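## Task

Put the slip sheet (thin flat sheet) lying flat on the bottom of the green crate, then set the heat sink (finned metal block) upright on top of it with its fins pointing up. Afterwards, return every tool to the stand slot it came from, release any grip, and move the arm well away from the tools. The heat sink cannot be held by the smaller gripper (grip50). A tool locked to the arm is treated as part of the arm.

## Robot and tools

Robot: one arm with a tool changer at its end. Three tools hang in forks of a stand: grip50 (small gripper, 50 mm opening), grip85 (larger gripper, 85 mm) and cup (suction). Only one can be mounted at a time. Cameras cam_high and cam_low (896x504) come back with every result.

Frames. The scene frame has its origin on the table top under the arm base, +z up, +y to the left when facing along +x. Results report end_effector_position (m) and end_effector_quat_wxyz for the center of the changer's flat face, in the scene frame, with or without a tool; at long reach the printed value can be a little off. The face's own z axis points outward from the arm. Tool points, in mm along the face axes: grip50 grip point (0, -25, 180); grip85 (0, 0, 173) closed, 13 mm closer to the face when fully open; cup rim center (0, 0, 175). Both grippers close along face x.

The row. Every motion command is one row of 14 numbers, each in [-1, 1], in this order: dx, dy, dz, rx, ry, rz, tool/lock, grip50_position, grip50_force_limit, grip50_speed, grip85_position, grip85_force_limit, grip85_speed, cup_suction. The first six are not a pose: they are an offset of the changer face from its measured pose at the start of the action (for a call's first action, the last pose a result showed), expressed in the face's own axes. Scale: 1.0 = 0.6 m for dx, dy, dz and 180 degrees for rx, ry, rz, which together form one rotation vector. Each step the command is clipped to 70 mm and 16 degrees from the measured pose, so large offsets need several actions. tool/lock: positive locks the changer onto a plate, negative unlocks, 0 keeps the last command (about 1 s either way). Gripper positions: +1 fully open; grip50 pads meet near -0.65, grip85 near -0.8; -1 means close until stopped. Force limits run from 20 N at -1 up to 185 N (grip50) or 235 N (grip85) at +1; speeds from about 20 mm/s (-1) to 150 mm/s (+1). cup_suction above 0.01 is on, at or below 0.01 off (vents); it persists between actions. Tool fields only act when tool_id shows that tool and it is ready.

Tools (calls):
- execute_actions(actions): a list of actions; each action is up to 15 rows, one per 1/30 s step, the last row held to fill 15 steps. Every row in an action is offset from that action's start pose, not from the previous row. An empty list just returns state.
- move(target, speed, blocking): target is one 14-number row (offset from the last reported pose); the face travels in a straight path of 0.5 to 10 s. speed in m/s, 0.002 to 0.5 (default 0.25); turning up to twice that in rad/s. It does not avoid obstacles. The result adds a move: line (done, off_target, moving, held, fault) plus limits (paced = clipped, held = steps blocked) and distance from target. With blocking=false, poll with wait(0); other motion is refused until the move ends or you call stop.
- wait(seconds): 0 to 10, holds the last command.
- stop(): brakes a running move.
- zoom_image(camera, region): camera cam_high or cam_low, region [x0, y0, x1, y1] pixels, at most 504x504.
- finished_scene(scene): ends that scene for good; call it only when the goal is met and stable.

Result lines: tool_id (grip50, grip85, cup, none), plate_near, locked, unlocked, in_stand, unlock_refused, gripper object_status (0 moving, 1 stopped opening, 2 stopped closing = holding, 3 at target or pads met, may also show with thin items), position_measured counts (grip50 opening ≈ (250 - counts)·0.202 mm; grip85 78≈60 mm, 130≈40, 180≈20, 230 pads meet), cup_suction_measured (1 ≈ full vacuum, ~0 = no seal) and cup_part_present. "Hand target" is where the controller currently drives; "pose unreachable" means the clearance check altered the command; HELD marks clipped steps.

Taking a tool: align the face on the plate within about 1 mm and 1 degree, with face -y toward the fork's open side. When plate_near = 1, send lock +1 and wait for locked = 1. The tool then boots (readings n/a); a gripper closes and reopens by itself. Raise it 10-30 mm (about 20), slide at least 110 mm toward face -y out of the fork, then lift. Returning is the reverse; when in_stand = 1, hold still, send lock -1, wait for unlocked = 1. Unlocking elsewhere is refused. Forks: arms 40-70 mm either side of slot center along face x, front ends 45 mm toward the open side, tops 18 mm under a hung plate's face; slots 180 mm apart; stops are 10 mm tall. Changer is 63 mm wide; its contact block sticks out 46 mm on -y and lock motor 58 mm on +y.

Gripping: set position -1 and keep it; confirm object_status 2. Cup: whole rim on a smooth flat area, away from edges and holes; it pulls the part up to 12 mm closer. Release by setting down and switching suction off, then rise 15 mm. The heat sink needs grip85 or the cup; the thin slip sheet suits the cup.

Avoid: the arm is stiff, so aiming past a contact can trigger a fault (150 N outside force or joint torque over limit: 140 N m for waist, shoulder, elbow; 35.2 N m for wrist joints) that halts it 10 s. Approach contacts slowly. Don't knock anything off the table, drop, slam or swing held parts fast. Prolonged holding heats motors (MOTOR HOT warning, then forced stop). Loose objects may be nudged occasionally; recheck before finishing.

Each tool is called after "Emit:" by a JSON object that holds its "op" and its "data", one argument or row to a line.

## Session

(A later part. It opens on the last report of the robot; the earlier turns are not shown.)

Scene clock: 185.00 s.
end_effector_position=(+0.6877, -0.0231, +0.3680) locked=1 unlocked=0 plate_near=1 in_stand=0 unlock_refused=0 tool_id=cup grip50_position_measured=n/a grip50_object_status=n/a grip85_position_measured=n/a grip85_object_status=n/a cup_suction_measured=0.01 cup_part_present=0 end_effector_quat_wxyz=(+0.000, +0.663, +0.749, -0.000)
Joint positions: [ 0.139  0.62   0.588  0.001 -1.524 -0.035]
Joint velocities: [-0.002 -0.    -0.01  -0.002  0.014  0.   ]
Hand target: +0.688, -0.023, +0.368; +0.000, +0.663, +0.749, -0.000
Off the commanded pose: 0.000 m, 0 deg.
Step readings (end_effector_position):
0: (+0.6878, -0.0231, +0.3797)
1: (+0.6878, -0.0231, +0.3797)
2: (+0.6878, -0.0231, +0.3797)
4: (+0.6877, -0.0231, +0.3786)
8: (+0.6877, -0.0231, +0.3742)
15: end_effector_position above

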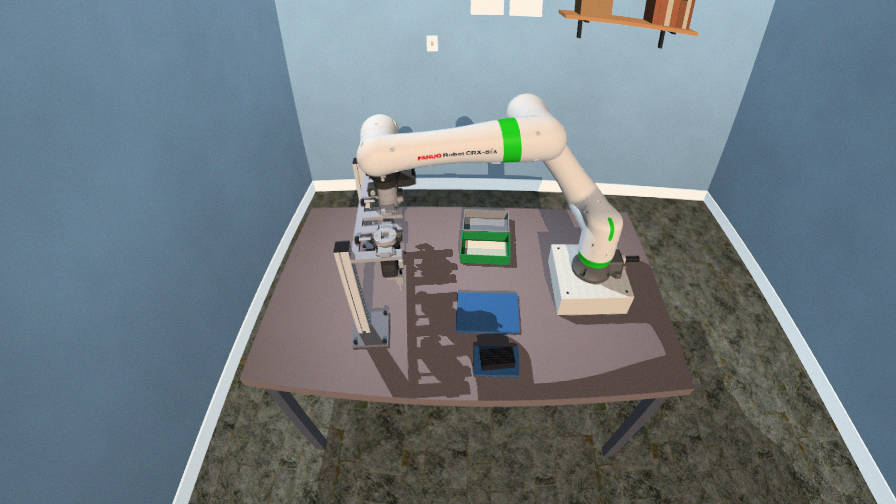

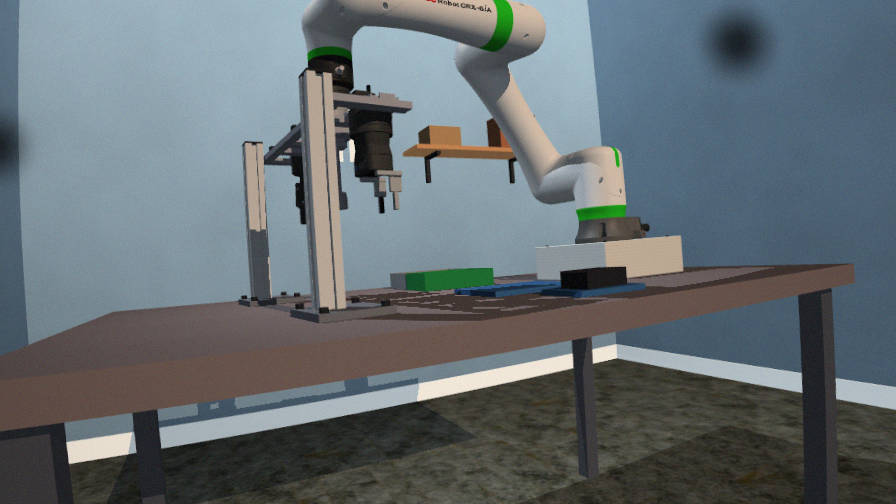

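Emit:
{"op": "execute_actions", "data": {
  "actions": [
    [[0,0,0.0015,0,0,0,0,1,0,0,1,0,0,0],[0,0,0.003,0,0,0,0,1,0,0,1,0,0,0],[0,0,0.0045,0,0,0,0,1,0,0,1,0,0,0],[0,0,0.006,0,0,0,0,1,0,0,1,0,0,0],[0,0,0.0075,0,0,0,0,1,0,0,1,0,0,0],[0,0,0.0087,0,0,0,0,1,0,0,1,0,0,0],[0,0,0.0096,0,0,0,0,1,0,0,1,0,0,0],[0,0,0.0102,0,0,0,0,1,0,0,1,0,0,0]]
  ]
}}

Scene clock: 186.80 s.
end_effector_position=(+0.6878, -0.0231, +0.3620) locked=1 unlocked=0 plate_near=1 in_stand=1 unlock_refused=0 tool_id=cup grip50_position_measured=n/a grip50_object_status=n/a grip85_position_measured=n/a grip85_object_status=n/a cup_suction_measured=0.01 cup_part_present=0 end_effector_quat_wxyz=(+0.000, +0.663, +0.749, -0.000)
Joint positions: [ 0.139  0.621  0.575  0.001 -1.51  -0.035]
Joint velocities: [ 0.    -0.    -0.002  0.003  0.001  0.   ]
Hand target: +0.688, -0.023, +0.362; +0.000, +0.663, +0.749, -0.000
Off the commanded pose: 0.000 m, 0 deg.
Step readings (end_effector_position):
0: (+0.6878, -0.0231, +0.3678)
1: (+0.6877, -0.0231, +0.3677)
2: (+0.6877, -0.0231, +0.3675)
4: (+0.6879, -0.0231, +0.3666)
8: (+0.6879, -0.0231, +0.3632)
15: end_effector_position above

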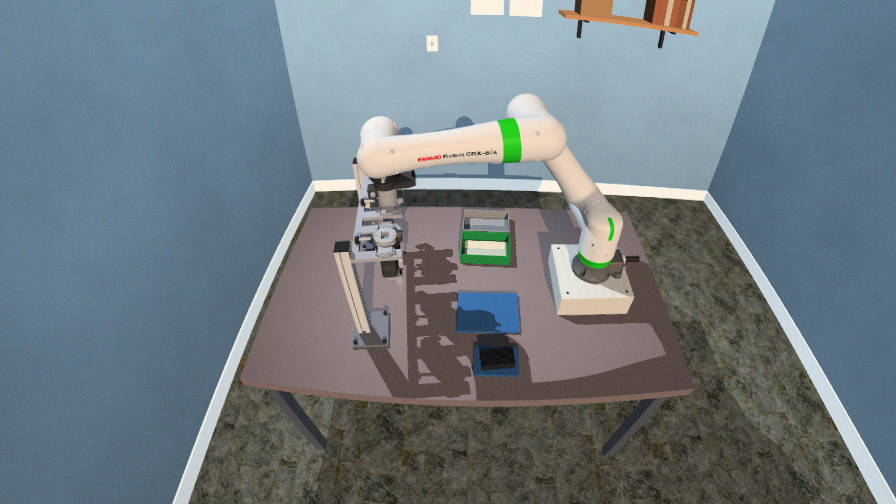

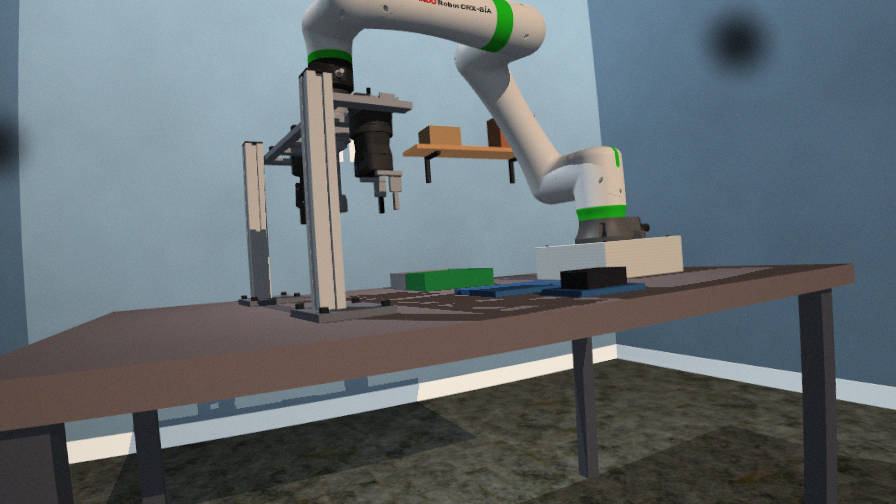

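Emit:
{"op": "zoom_image", "data": {
  "camera": "cam_high",
  "region": [368, 178, 408, 218]
}}

Region (368, 178, 408, 218) of cam_high's 896x504 image, scaled by 12.600, with more detail than that image has.

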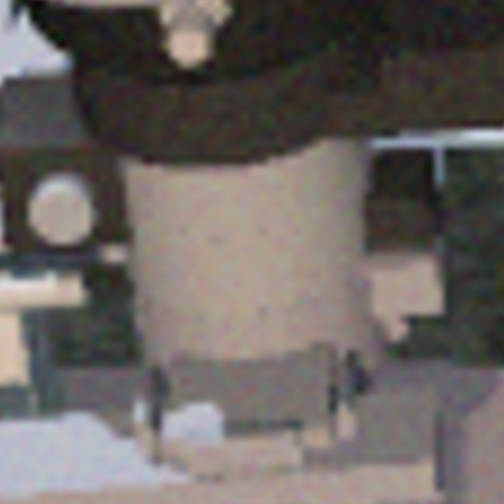

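Emit:
{"op": "execute_actions", "data": {
  "actions": [
    [[0,0,0,0,0,0,-1,1,0,0,1,0,0,0]]
  ]
}}

Scene clock: 189.30 s.
end_effector_position=(+0.6877, -0.0231, +0.3618) locked=0 unlocked=0 plate_near=1 in_stand=1 unlock_refused=0 tool_id=none grip50_position_measured=n/a grip50_object_status=n/a grip85_position_measured=n/a grip85_object_status=n/a cup_suction_measured=n/a cup_part_present=n/a end_effector_quat_wxyz=(-0.000, +0.663, +0.749, -0.000)
Joint positions: [ 0.139  0.621  0.575  0.    -1.51  -0.035]
Joint velocities: [ 0.001 -0.    -0.     0.    -0.001  0.   ]
Hand target: +0.688, -0.023, +0.362; +0.000, +0.663, +0.749, -0.000
Off the commanded pose: 0.000 m, 0 deg.
Step readings (end_effector_position):
0: (+0.6877, -0.0231, +0.3619)
1: (+0.6877, -0.0231, +0.3618)
2: (+0.6877, -0.0231, +0.3618)
4: (+0.6877, -0.0231, +0.3618)
8: (+0.6877, -0.0231, +0.3618)
15: end_effector_position above

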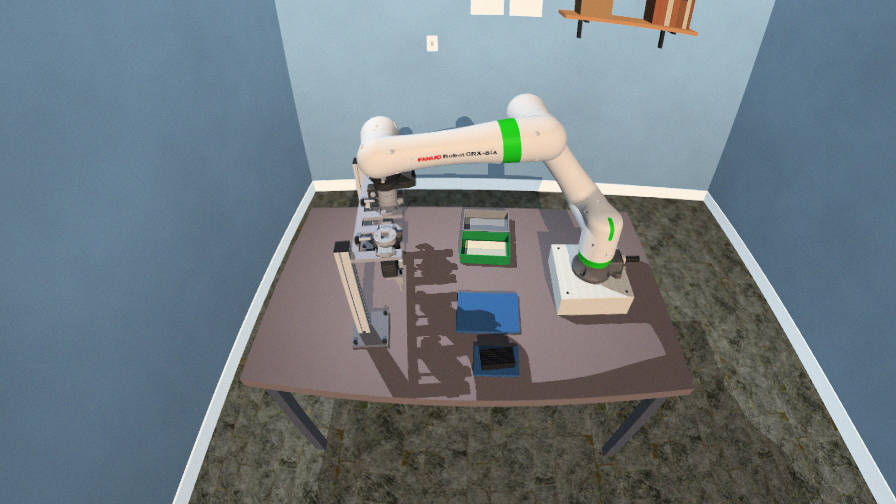

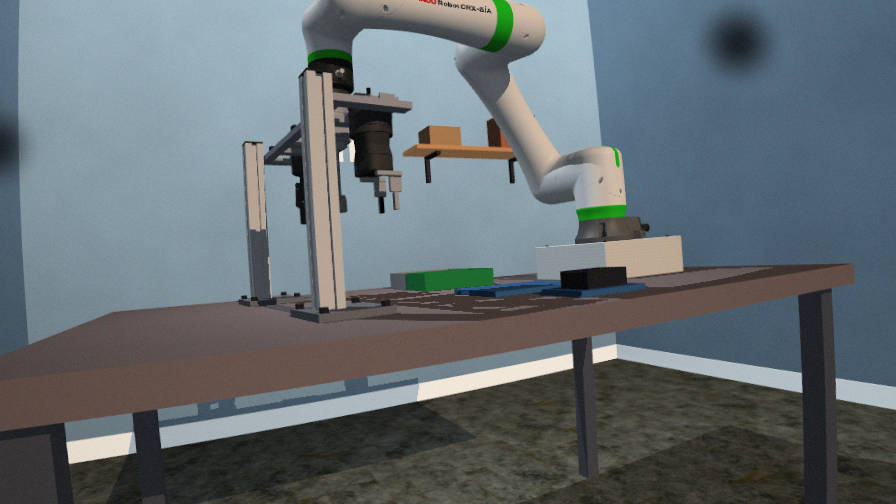

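Emit:
{"op": "execute_actions", "data": {
  "actions": []
}}

Scene clock: 192.67 s.
end_effector_position=(+0.6878, -0.0231, +0.3620) locked=0 unlocked=1 plate_near=1 in_stand=1 unlock_refused=0 tool_id=none grip50_position_measured=n/a grip50_object_status=n/a grip85_position_measured=n/a grip85_object_status=n/a cup_suction_measured=n/a cup_part_present=n/a end_effector_quat_wxyz=(+0.000, +0.663, +0.749, -0.000)
Joint positions: [ 0.139  0.621  0.575  0.001 -1.51  -0.035]
Joint velocities: [ 0.001  0.    -0.001 -0.001  0.     0.   ]
Hand target: +0.688, -0.023, +0.362; +0.000, +0.663, +0.749, -0.000
Off the commanded pose: 0.000 m, 0 deg.

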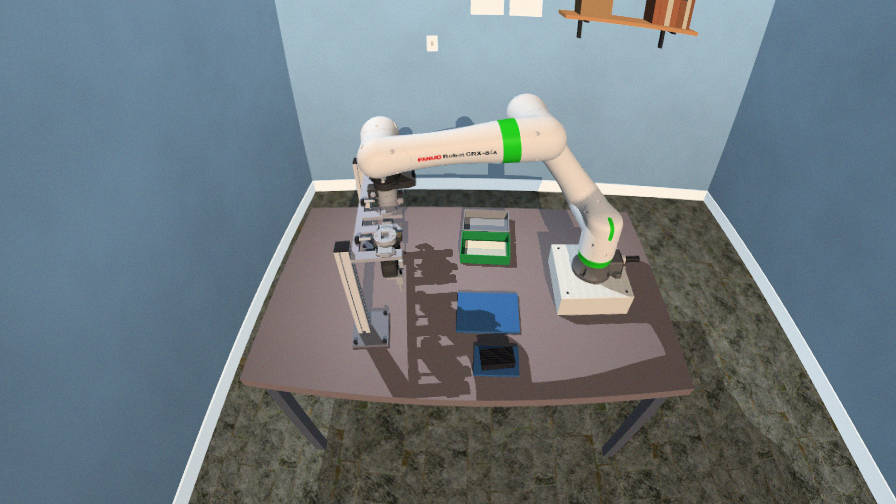

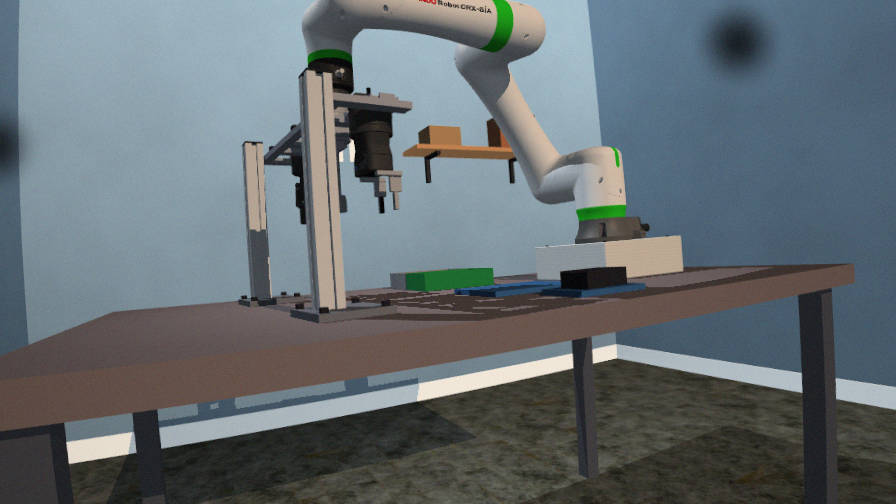

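Unlocked. Lifting off the cup plate.

Emit:
{"op": "move", "data": {
  "target": [0, 0, -0.0333, 0, 0, 0, 0, 1, 0, 0, 1, 0, 0, 0],
  "speed": 0.08
}}

Emit:
{"op": "zoom_image", "data": {
  "camera": "cam_high",
  "region": [368, 178, 408, 218]
}}

Scene clock: 194.10 s.
end_effector_position=(+0.6878, -0.0231, +0.3821) locked=0 unlocked=1 plate_near=0 in_stand=0 unlock_refused=0 tool_id=none grip50_position_measured=n/a grip50_object_status=n/a grip85_position_measured=n/a grip85_object_status=n/a cup_suction_measured=n/a cup_part_present=n/a end_effector_quat_wxyz=(+0.000, +0.663, +0.749, +0.000)
Joint positions: [ 0.139  0.618  0.618  0.001 -1.555 -0.035]
Joint velocities: [ 0.     0.     0.001 -0.    -0.002 -0.   ]
Hand target: +0.688, -0.023, +0.382; +0.000, +0.663, +0.749, -0.000
Off the commanded pose: 0.000 m, 0 deg.
move: done

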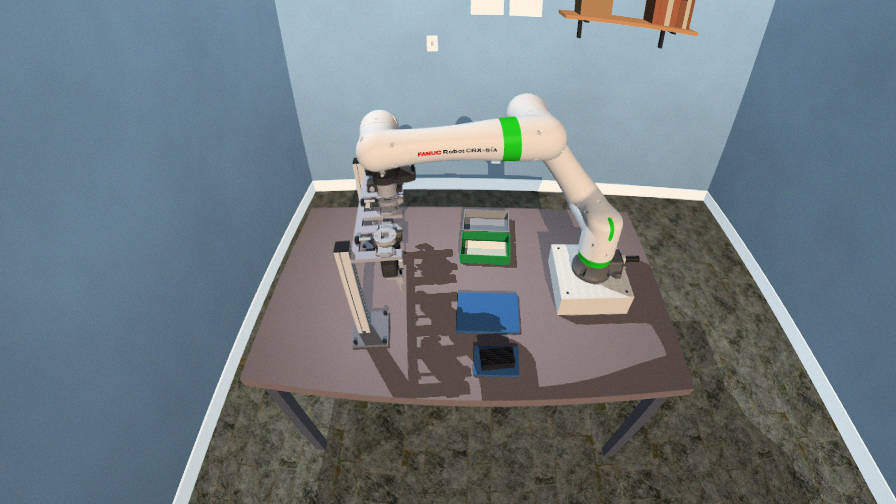

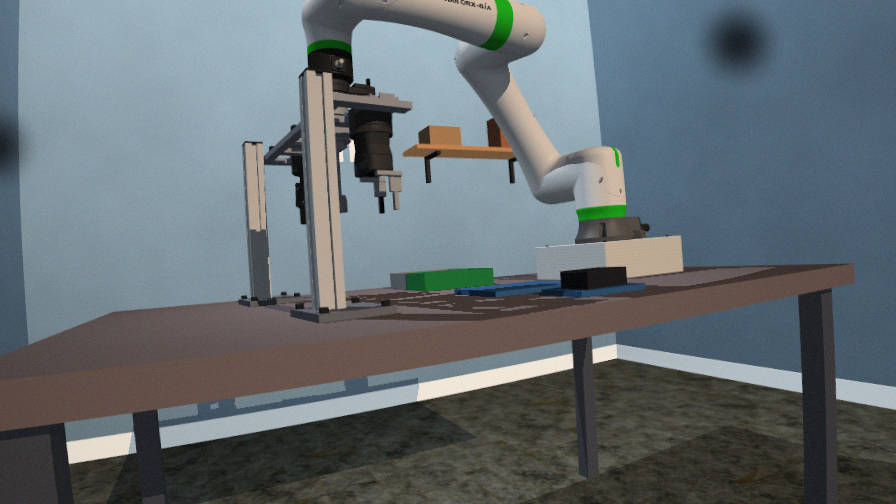

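Region (368, 178, 408, 218) of cam_high's 896x504 image, scaled by 12.600, with more detail than that image has.

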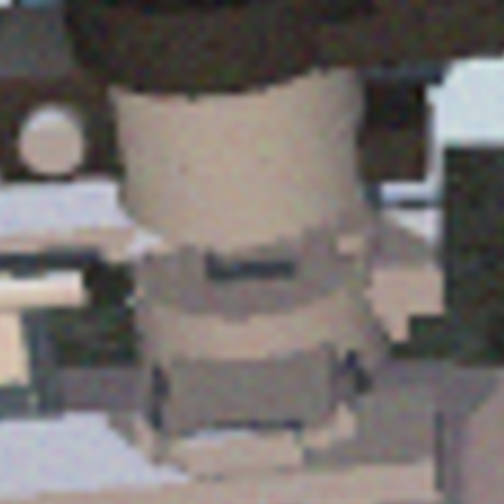

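Emit:
{"op": "execute_actions", "data": {
  "actions": []
}}

Scene clock: 201.83 s.
end_effector_position=(+0.6878, -0.0231, +0.3820) locked=0 unlocked=1 plate_near=0 in_stand=0 unlock_refused=0 tool_id=none grip50_position_measured=n/a grip50_object_status=n/a grip85_position_measured=n/a grip85_object_status=n/a cup_suction_measured=n/a cup_part_present=n/a end_effector_quat_wxyz=(+0.000, +0.663, +0.749, -0.000)
Joint positions: [ 0.139  0.619  0.619  0.001 -1.555 -0.035]
Joint velocities: [-0.     0.     0.     0.001 -0.    -0.   ]
Hand target: +0.688, -0.023, +0.382; +0.000, +0.663, +0.749, -0.000
Off the commanded pose: 0.000 m, 0 deg.

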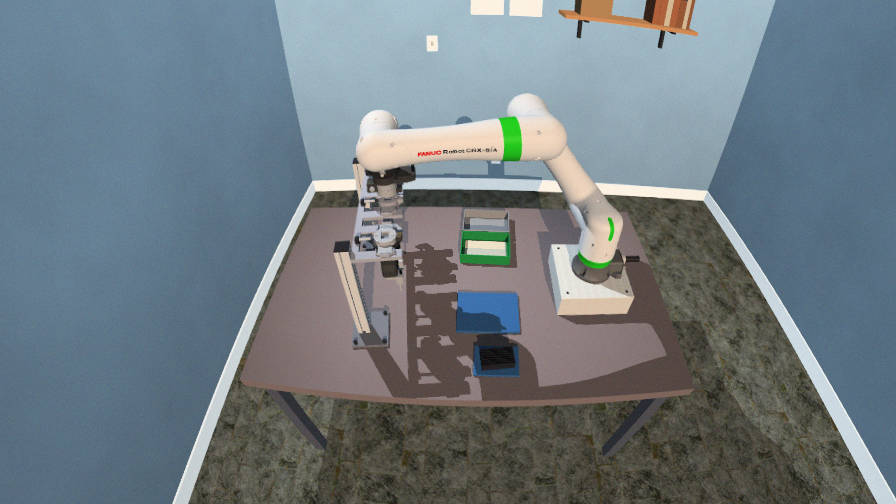

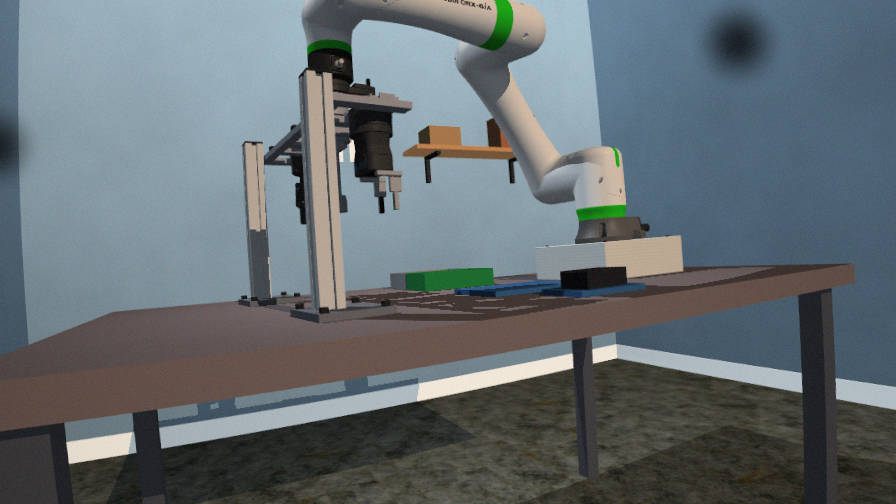

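Emit:
{"op": "move", "data": {
  "target": [-0.3002,0.0023,0,0,0,-0.0028,0,1,0,0,1,0,0,0],
  "speed": 0.25
}}

Scene clock: 204.70 s.
end_effector_position=(+0.7108, -0.2018, +0.3820) locked=0 unlocked=1 plate_near=0 in_stand=0 unlock_refused=0 tool_id=none grip50_position_measured=n/a grip50_object_status=n/a grip85_position_measured=n/a grip85_object_status=n/a cup_suction_measured=n/a cup_part_present=n/a end_effector_quat_wxyz=(+0.000, +0.659, +0.752, -0.000)
Joint positions: [-0.12   0.794  0.904 -0.003 -1.665  0.233]
Joint velocities: [ 0.     0.002  0.003 -0.002 -0.002 -0.   ]
Hand target: +0.711, -0.202, +0.382; +0.000, +0.659, +0.752, -0.000
Off the commanded pose: 0.000 m, 0 deg.
move: done

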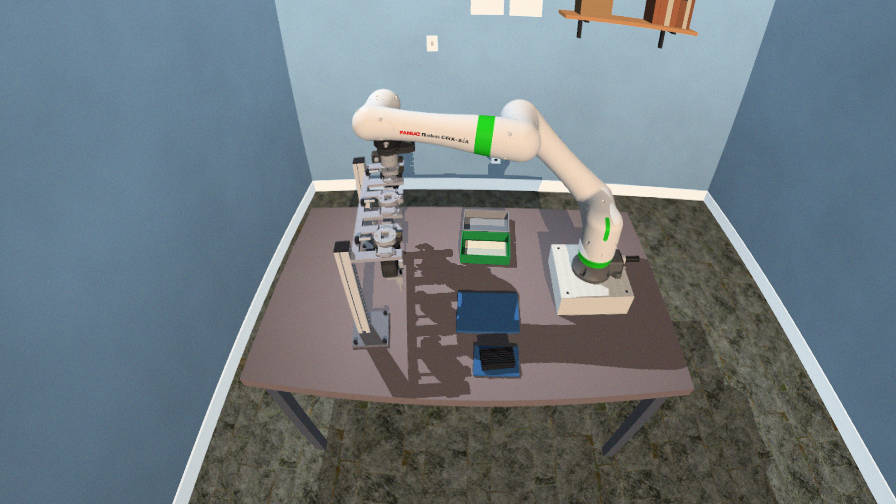

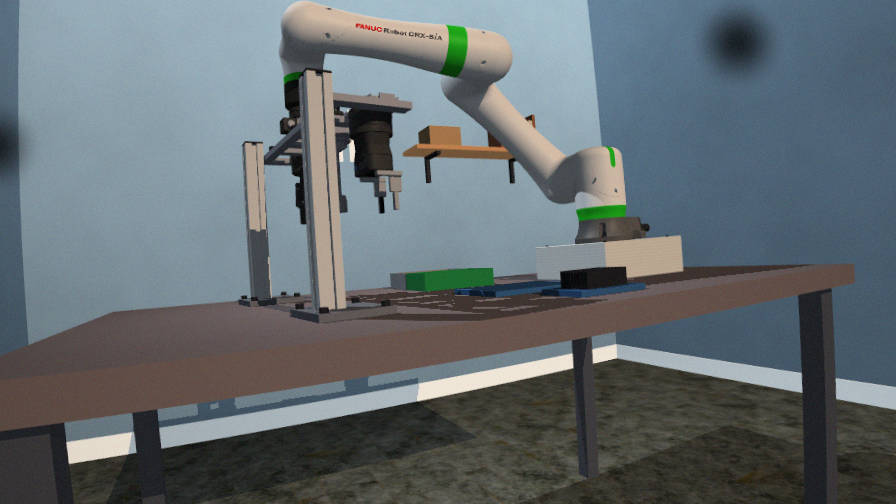

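Emit:
{"op": "zoom_image", "data": {
  "camera": "cam_high",
  "region": [370, 148, 410, 188]
}}

Emit:
{"op": "zoom_image", "data": {
  "camera": "cam_low",
  "region": [260, 100, 340, 180]
}}

Region (370, 148, 410, 188) of cam_high's 896x504 image, scaled by 12.600, with more detail than that image has.

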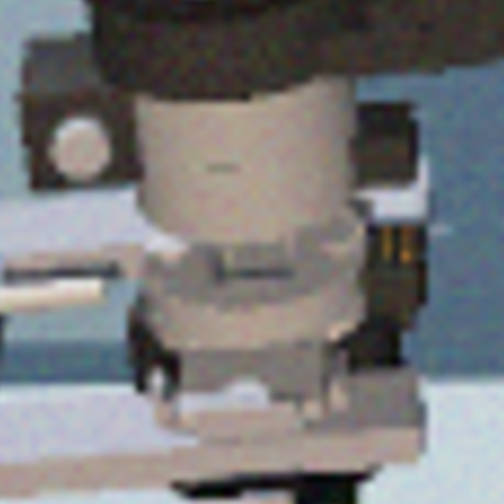

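Region (260, 100, 340, 180) of cam_low's 896x504 image, scaled by 6.300, with more detail than that image has.

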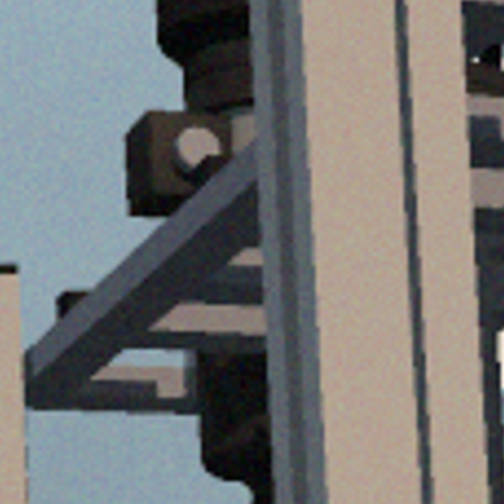

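Emit:
{"op": "zoom_image", "data": {
  "camera": "cam_high",
  "region": [376, 156, 404, 184]
}}

Region (376, 156, 404, 184) of cam_high's 896x504 image, scaled by 18.000, with more detail than that image has.

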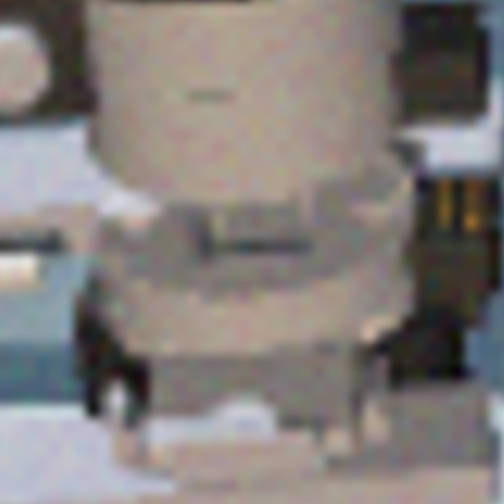

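Emit:
{"op": "execute_actions", "data": {
  "actions": [
    [[0,0.0012,0.0225,0,0,0,0,1,0,0,1,0,0,0]]
  ]
}}

Emit:
{"op": "zoom_image", "data": {
  "camera": "cam_high",
  "region": [376, 156, 404, 184]
}}

Scene clock: 209.87 s.
end_effector_position=(+0.7115, -0.2018, +0.3685) locked=0 unlocked=1 plate_near=0 in_stand=0 unlock_refused=0 tool_id=none grip50_position_measured=n/a grip50_object_status=n/a grip85_position_measured=n/a grip85_object_status=n/a cup_suction_measured=n/a cup_part_present=n/a end_effector_quat_wxyz=(+0.000, +0.659, +0.752, -0.000)
Joint positions: [-0.12   0.792  0.869 -0.003 -1.632  0.233]
Joint velocities: [ 0.001 -0.001 -0.    -0.002  0.    -0.   ]
Hand target: +0.712, -0.202, +0.368; +0.000, +0.659, +0.752, -0.000
Off the commanded pose: 0.000 m, 0 deg.
Step readings (end_effector_position):
0: (+0.7108, -0.2019, +0.3819)
1: (+0.7108, -0.2019, +0.3819)
2: (+0.7108, -0.2019, +0.3807)
4: (+0.7111, -0.2019, +0.3725)
8: (+0.7114, -0.2019, +0.3686)
15: end_effector_position above

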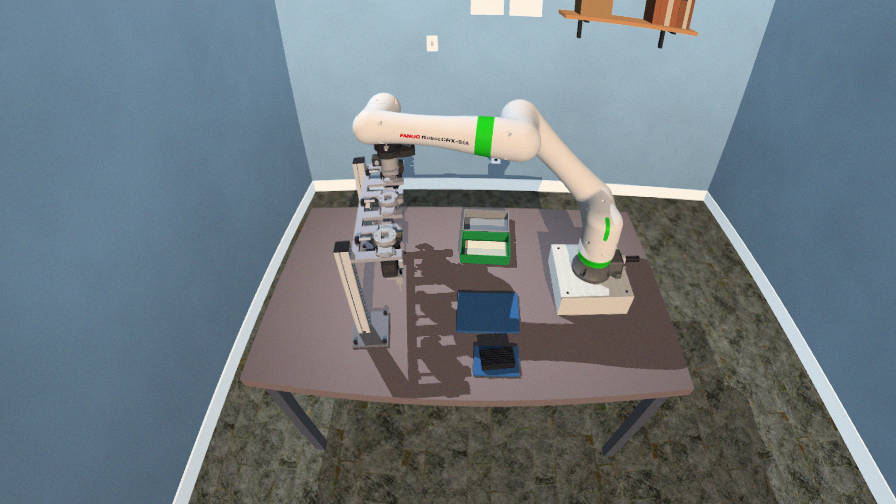

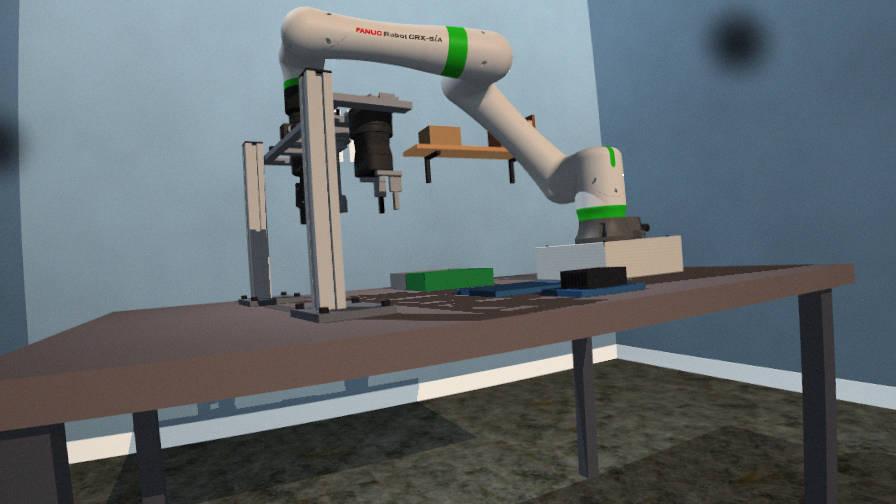

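Region (376, 156, 404, 184) of cam_high's 896x504 image, scaled by 18.000, with more detail than that image has.

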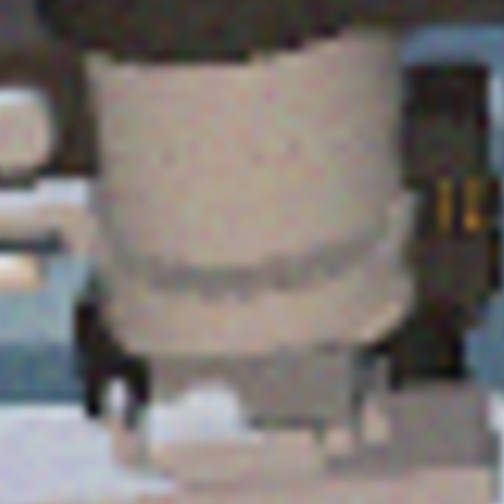

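Emit:
{"op": "execute_actions", "data": {
  "actions": [
    [[0,0,0.0008,0,0,0,0,1,0,0,1,0,0,0],[0,0,0.0016,0,0,0,0,1,0,0,1,0,0,0],[0,0,0.0024,0,0,0,0,1,0,0,1,0,0,0],[0,0,0.0032,0,0,0,0,1,0,0,1,0,0,0],[0,0,0.004,0,0,0,0,1,0,0,1,0,0,0],[0,0,0.0048,0,0,0,0,1,0,0,1,0,0,0],[0,0,0.0056,0,0,0,0,1,0,0,1,0,0,0],[0,0,0.0064,0,0,0,0,1,0,0,1,0,0,0],[0,0,0.0072,0,0,0,0,1,0,0,1,0,0,0],[0,0,0.0078,0,0,0,0,1,0,0,1,0,0,0]]
  ]
}}

Scene clock: 212.83 s.
end_effector_position=(+0.7115, -0.2017, +0.3639) locked=0 unlocked=1 plate_near=0 in_stand=1 unlock_refused=0 tool_id=none grip50_position_measured=n/a grip50_object_status=n/a grip85_position_measured=n/a grip85_object_status=n/a cup_suction_measured=n/a cup_part_present=n/a end_effector_quat_wxyz=(+0.000, +0.659, +0.752, -0.000)
Joint positions: [-0.12   0.791  0.857 -0.003 -1.621  0.233]
Joint velocities: [-0.    -0.001 -0.001  0.001  0.003 -0.001]
Hand target: +0.711, -0.202, +0.364; +0.000, +0.659, +0.752, -0.000
Off the commanded pose: 0.000 m, 0 deg.
Step readings (end_effector_position):
0: (+0.7115, -0.2017, +0.3685)
1: (+0.7115, -0.2017, +0.3685)
2: (+0.7115, -0.2017, +0.3683)
4: (+0.7115, -0.2017, +0.3675)
8: (+0.7115, -0.2017, +0.3657)
15: end_effector_position above

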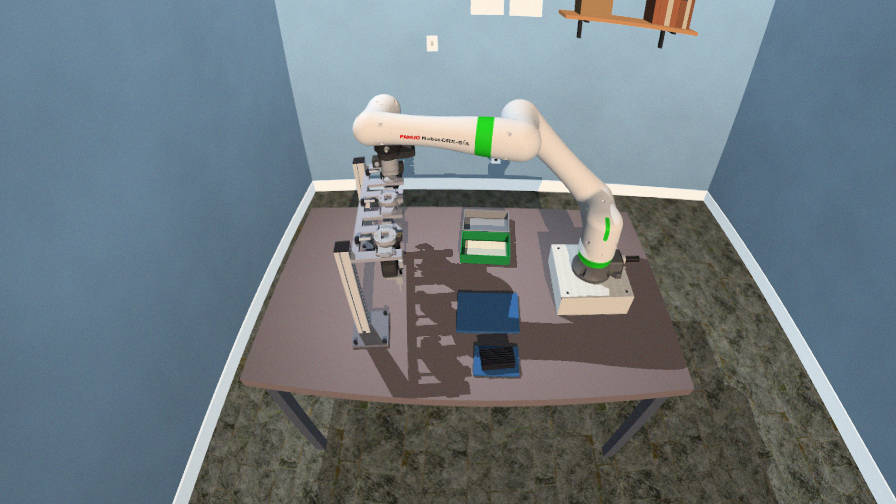

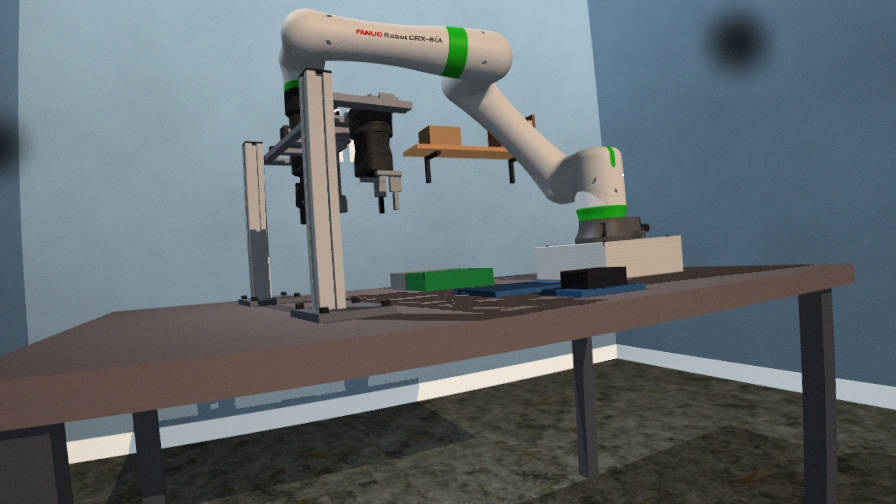

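Emit:
{"op": "execute_actions", "data": {
  "actions": [
    [[0,0,0.0017,0,0,0,0,1,0,0,1,0,0,0]]
  ]
}}

Scene clock: 213.77 s.
end_effector_position=(+0.7115, -0.2017, +0.3629) locked=0 unlocked=1 plate_near=0 in_stand=1 unlock_refused=0 tool_id=none grip50_position_measured=n/a grip50_object_status=n/a grip85_position_measured=n/a grip85_object_status=n/a cup_suction_measured=n/a cup_part_present=n/a end_effector_quat_wxyz=(+0.000, +0.659, +0.752, -0.000)
Joint positions: [-0.12   0.791  0.854 -0.003 -1.618  0.233]
Joint velocities: [-0.001  0.    -0.    -0.001  0.002  0.   ]
Hand target: +0.711, -0.202, +0.363; +0.000, +0.659, +0.752, -0.000
Off the commanded pose: 0.000 m, 0 deg.
Step readings (end_effector_position):
0: (+0.7115, -0.2017, +0.3638)
1: (+0.7115, -0.2017, +0.3638)
2: (+0.7115, -0.2017, +0.3635)
4: (+0.7115, -0.2017, +0.3630)
8: (+0.7115, -0.2017, +0.3629)
15: end_effector_position above

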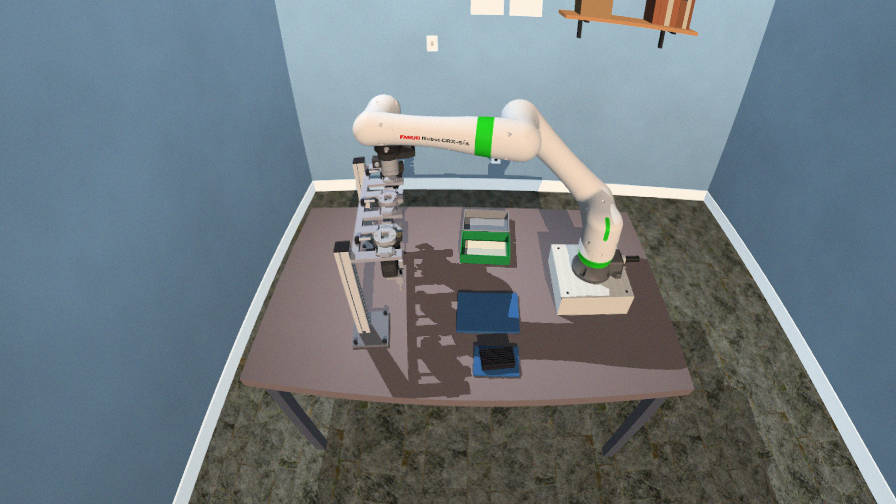

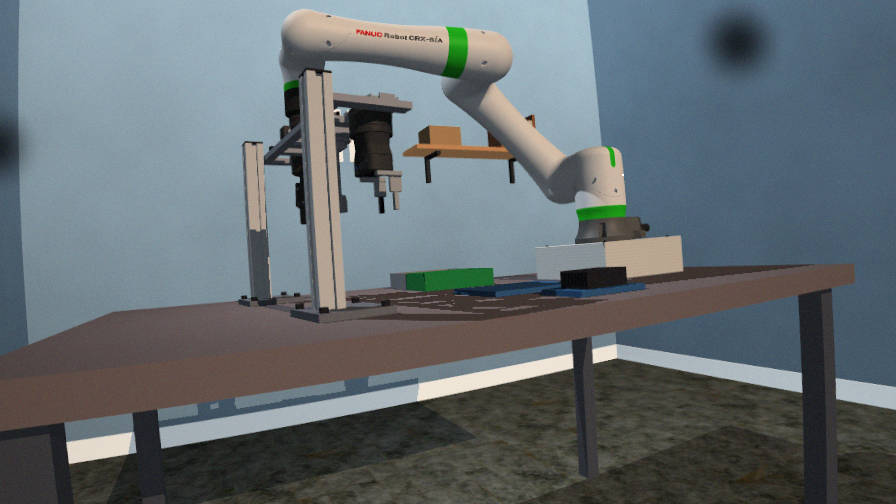

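Free motion so far. One more mm.

Emit:
{"op": "execute_actions", "data": {
  "actions": [
    [[0,0,0.0015,0,0,0,0,1,0,0,1,0,0,0]]
  ]
}}

Scene clock: 215.80 s.
end_effector_position=(+0.7115, -0.2017, +0.3620) locked=0 unlocked=1 plate_near=1 in_stand=1 unlock_refused=0 tool_id=none grip50_position_measured=n/a grip50_object_status=n/a grip85_position_measured=n/a grip85_object_status=n/a cup_suction_measured=n/a cup_part_present=n/a end_effector_quat_wxyz=(+0.000, +0.659, +0.752, -0.000)
Joint positions: [-0.12   0.791  0.852 -0.003 -1.616  0.233]
Joint velocities: [-0.     0.     0.001  0.002  0.     0.   ]
Hand target: +0.711, -0.202, +0.362; +0.000, +0.659, +0.752, -0.000
Off the commanded pose: 0.000 m, 0 deg.
Step readings (end_effector_position):
0: (+0.7115, -0.2017, +0.3629)
1: (+0.7115, -0.2017, +0.3628)
2: (+0.7115, -0.2017, +0.3625)
4: (+0.7115, -0.2017, +0.3621)
8: (+0.7115, -0.2017, +0.3620)
15: end_effector_position above

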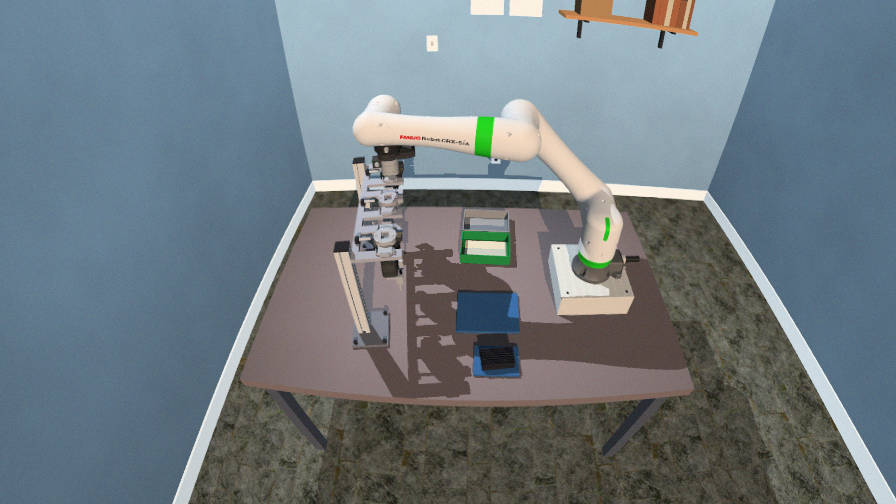

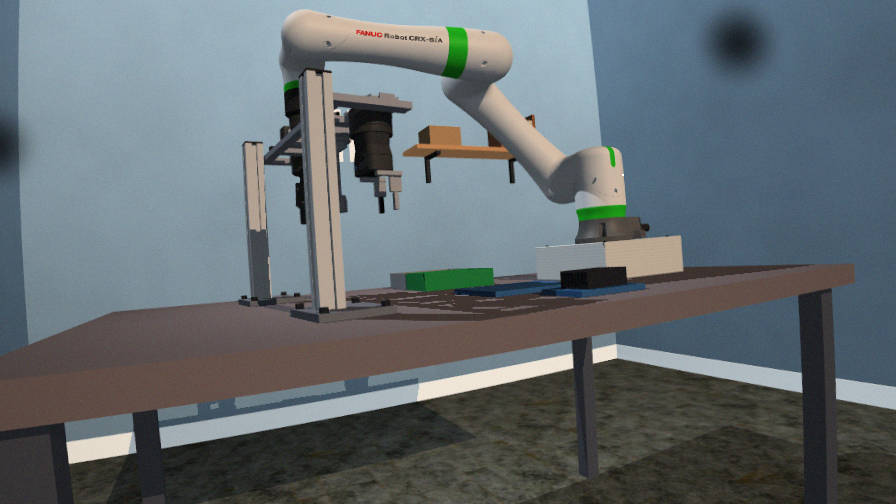

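plate_near=1. Lock.

Emit:
{"op": "execute_actions", "data": {
  "actions": [
    [[0,0,0,0,0,0,1,1,0,0,1,0,0,0]]
  ]
}}

Emit:
{"op": "zoom_image", "data": {
  "camera": "cam_high",
  "region": [462, 325, 532, 395]
}}

Scene clock: 217.03 s.
end_effector_position=(+0.7115, -0.2017, +0.3620) locked=0 unlocked=0 plate_near=1 in_stand=1 unlock_refused=0 tool_id=none grip50_position_measured=n/a grip50_object_status=n/a grip85_position_measured=n/a grip85_object_status=n/a cup_suction_measured=n/a cup_part_present=n/a end_effector_quat_wxyz=(+0.000, +0.659, +0.752, -0.000)
Joint positions: [-0.12   0.791  0.852 -0.003 -1.616  0.233]
Joint velocities: [-0.001  0.     0.     0.001 -0.001  0.   ]
Hand target: +0.711, -0.202, +0.362; +0.000, +0.659, +0.752, -0.000
Off the commanded pose: 0.000 m, 0 deg.
Step readings (end_effector_position):
0: (+0.7115, -0.2017, +0.3620)
1: (+0.7115, -0.2017, +0.3620)
2: (+0.7115, -0.2017, +0.3620)
4: (+0.7115, -0.2017, +0.3620)
8: (+0.7115, -0.2017, +0.3620)
15: end_effector_position above

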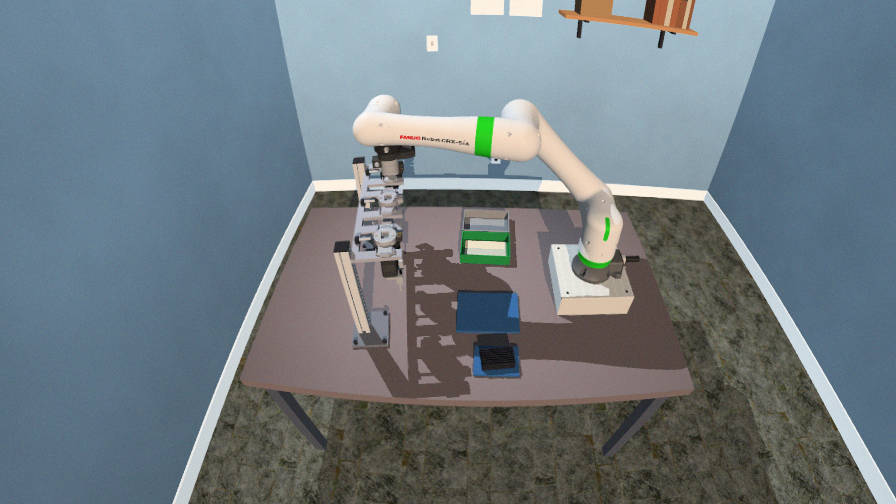

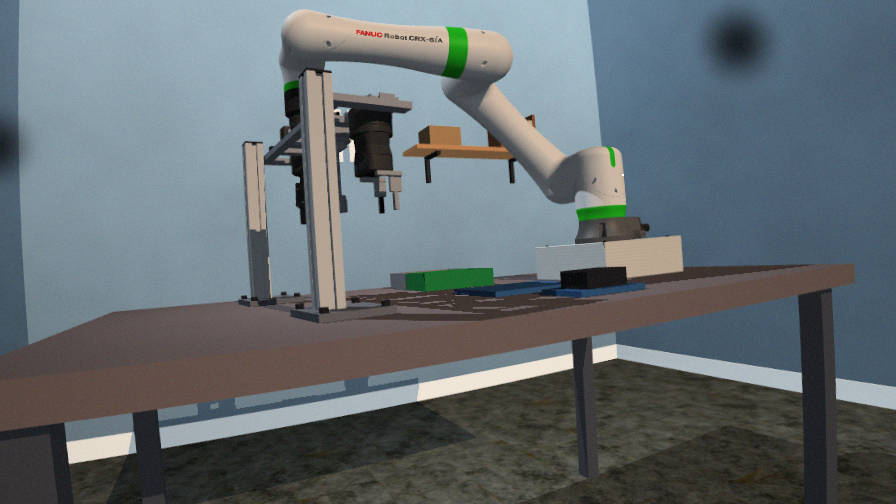

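Region (462, 325, 532, 395) of cam_high's 896x504 image, scaled by 7.200, with more detail than that image has.

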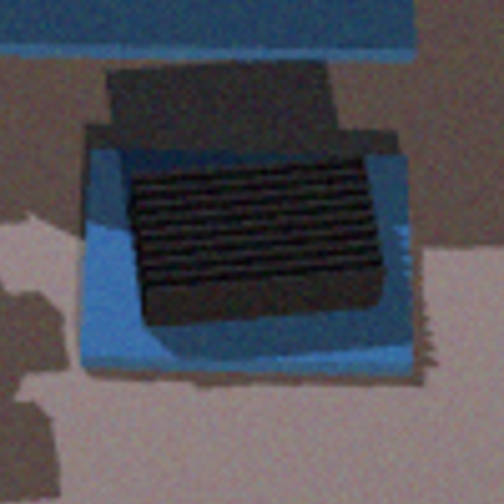

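Emit:
{"op": "zoom_image", "data": {
  "camera": "cam_low",
  "region": [535, 250, 655, 310]
}}

Region (535, 250, 655, 310) of cam_low's 896x504 image, scaled by 4.200, with more detail than that image has.

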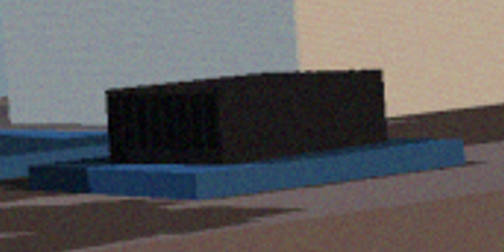

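Emit:
{"op": "execute_actions", "data": {
  "actions": []
}}

Scene clock: 224.50 s.
end_effector_position=(+0.7115, -0.2017, +0.3620) locked=1 unlocked=0 plate_near=1 in_stand=1 unlock_refused=0 tool_id=grip85 grip50_position_measured=n/a grip50_object_status=n/a grip85_position_measured=3 grip85_object_status=3 cup_suction_measured=n/a cup_part_present=n/a end_effector_quat_wxyz=(+0.000, +0.659, +0.752, -0.000)
Joint positions: [-0.12   0.791  0.852 -0.003 -1.616  0.233]
Joint velocities: [-0.001  0.     0.001 -0.001  0.    -0.   ]
Hand target: +0.711, -0.202, +0.362; +0.000, +0.659, +0.752, -0.000
Off the commanded pose: 0.000 m, 0 deg.

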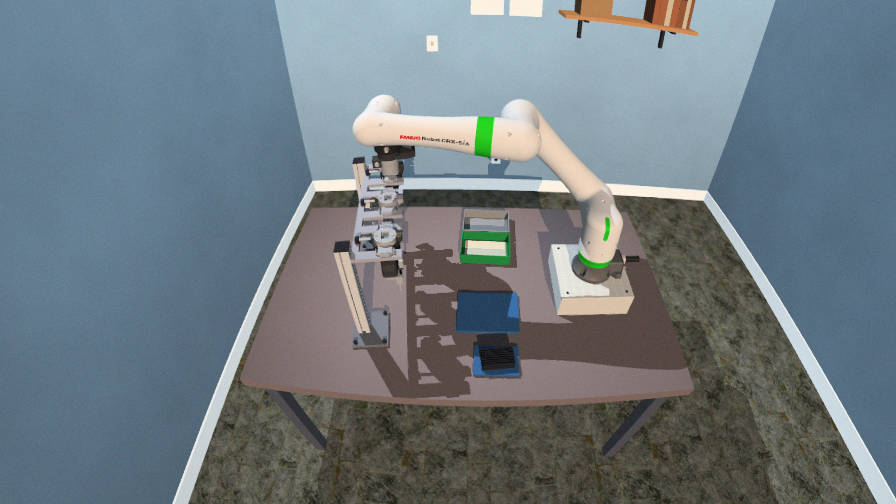

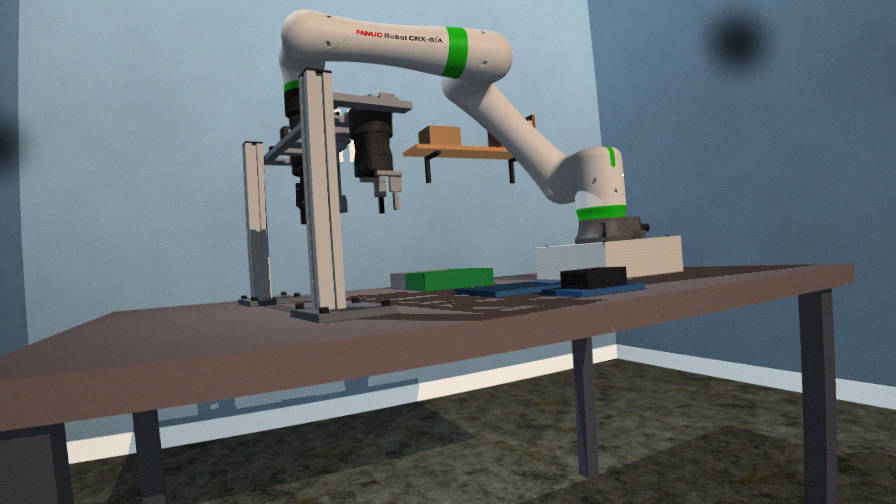

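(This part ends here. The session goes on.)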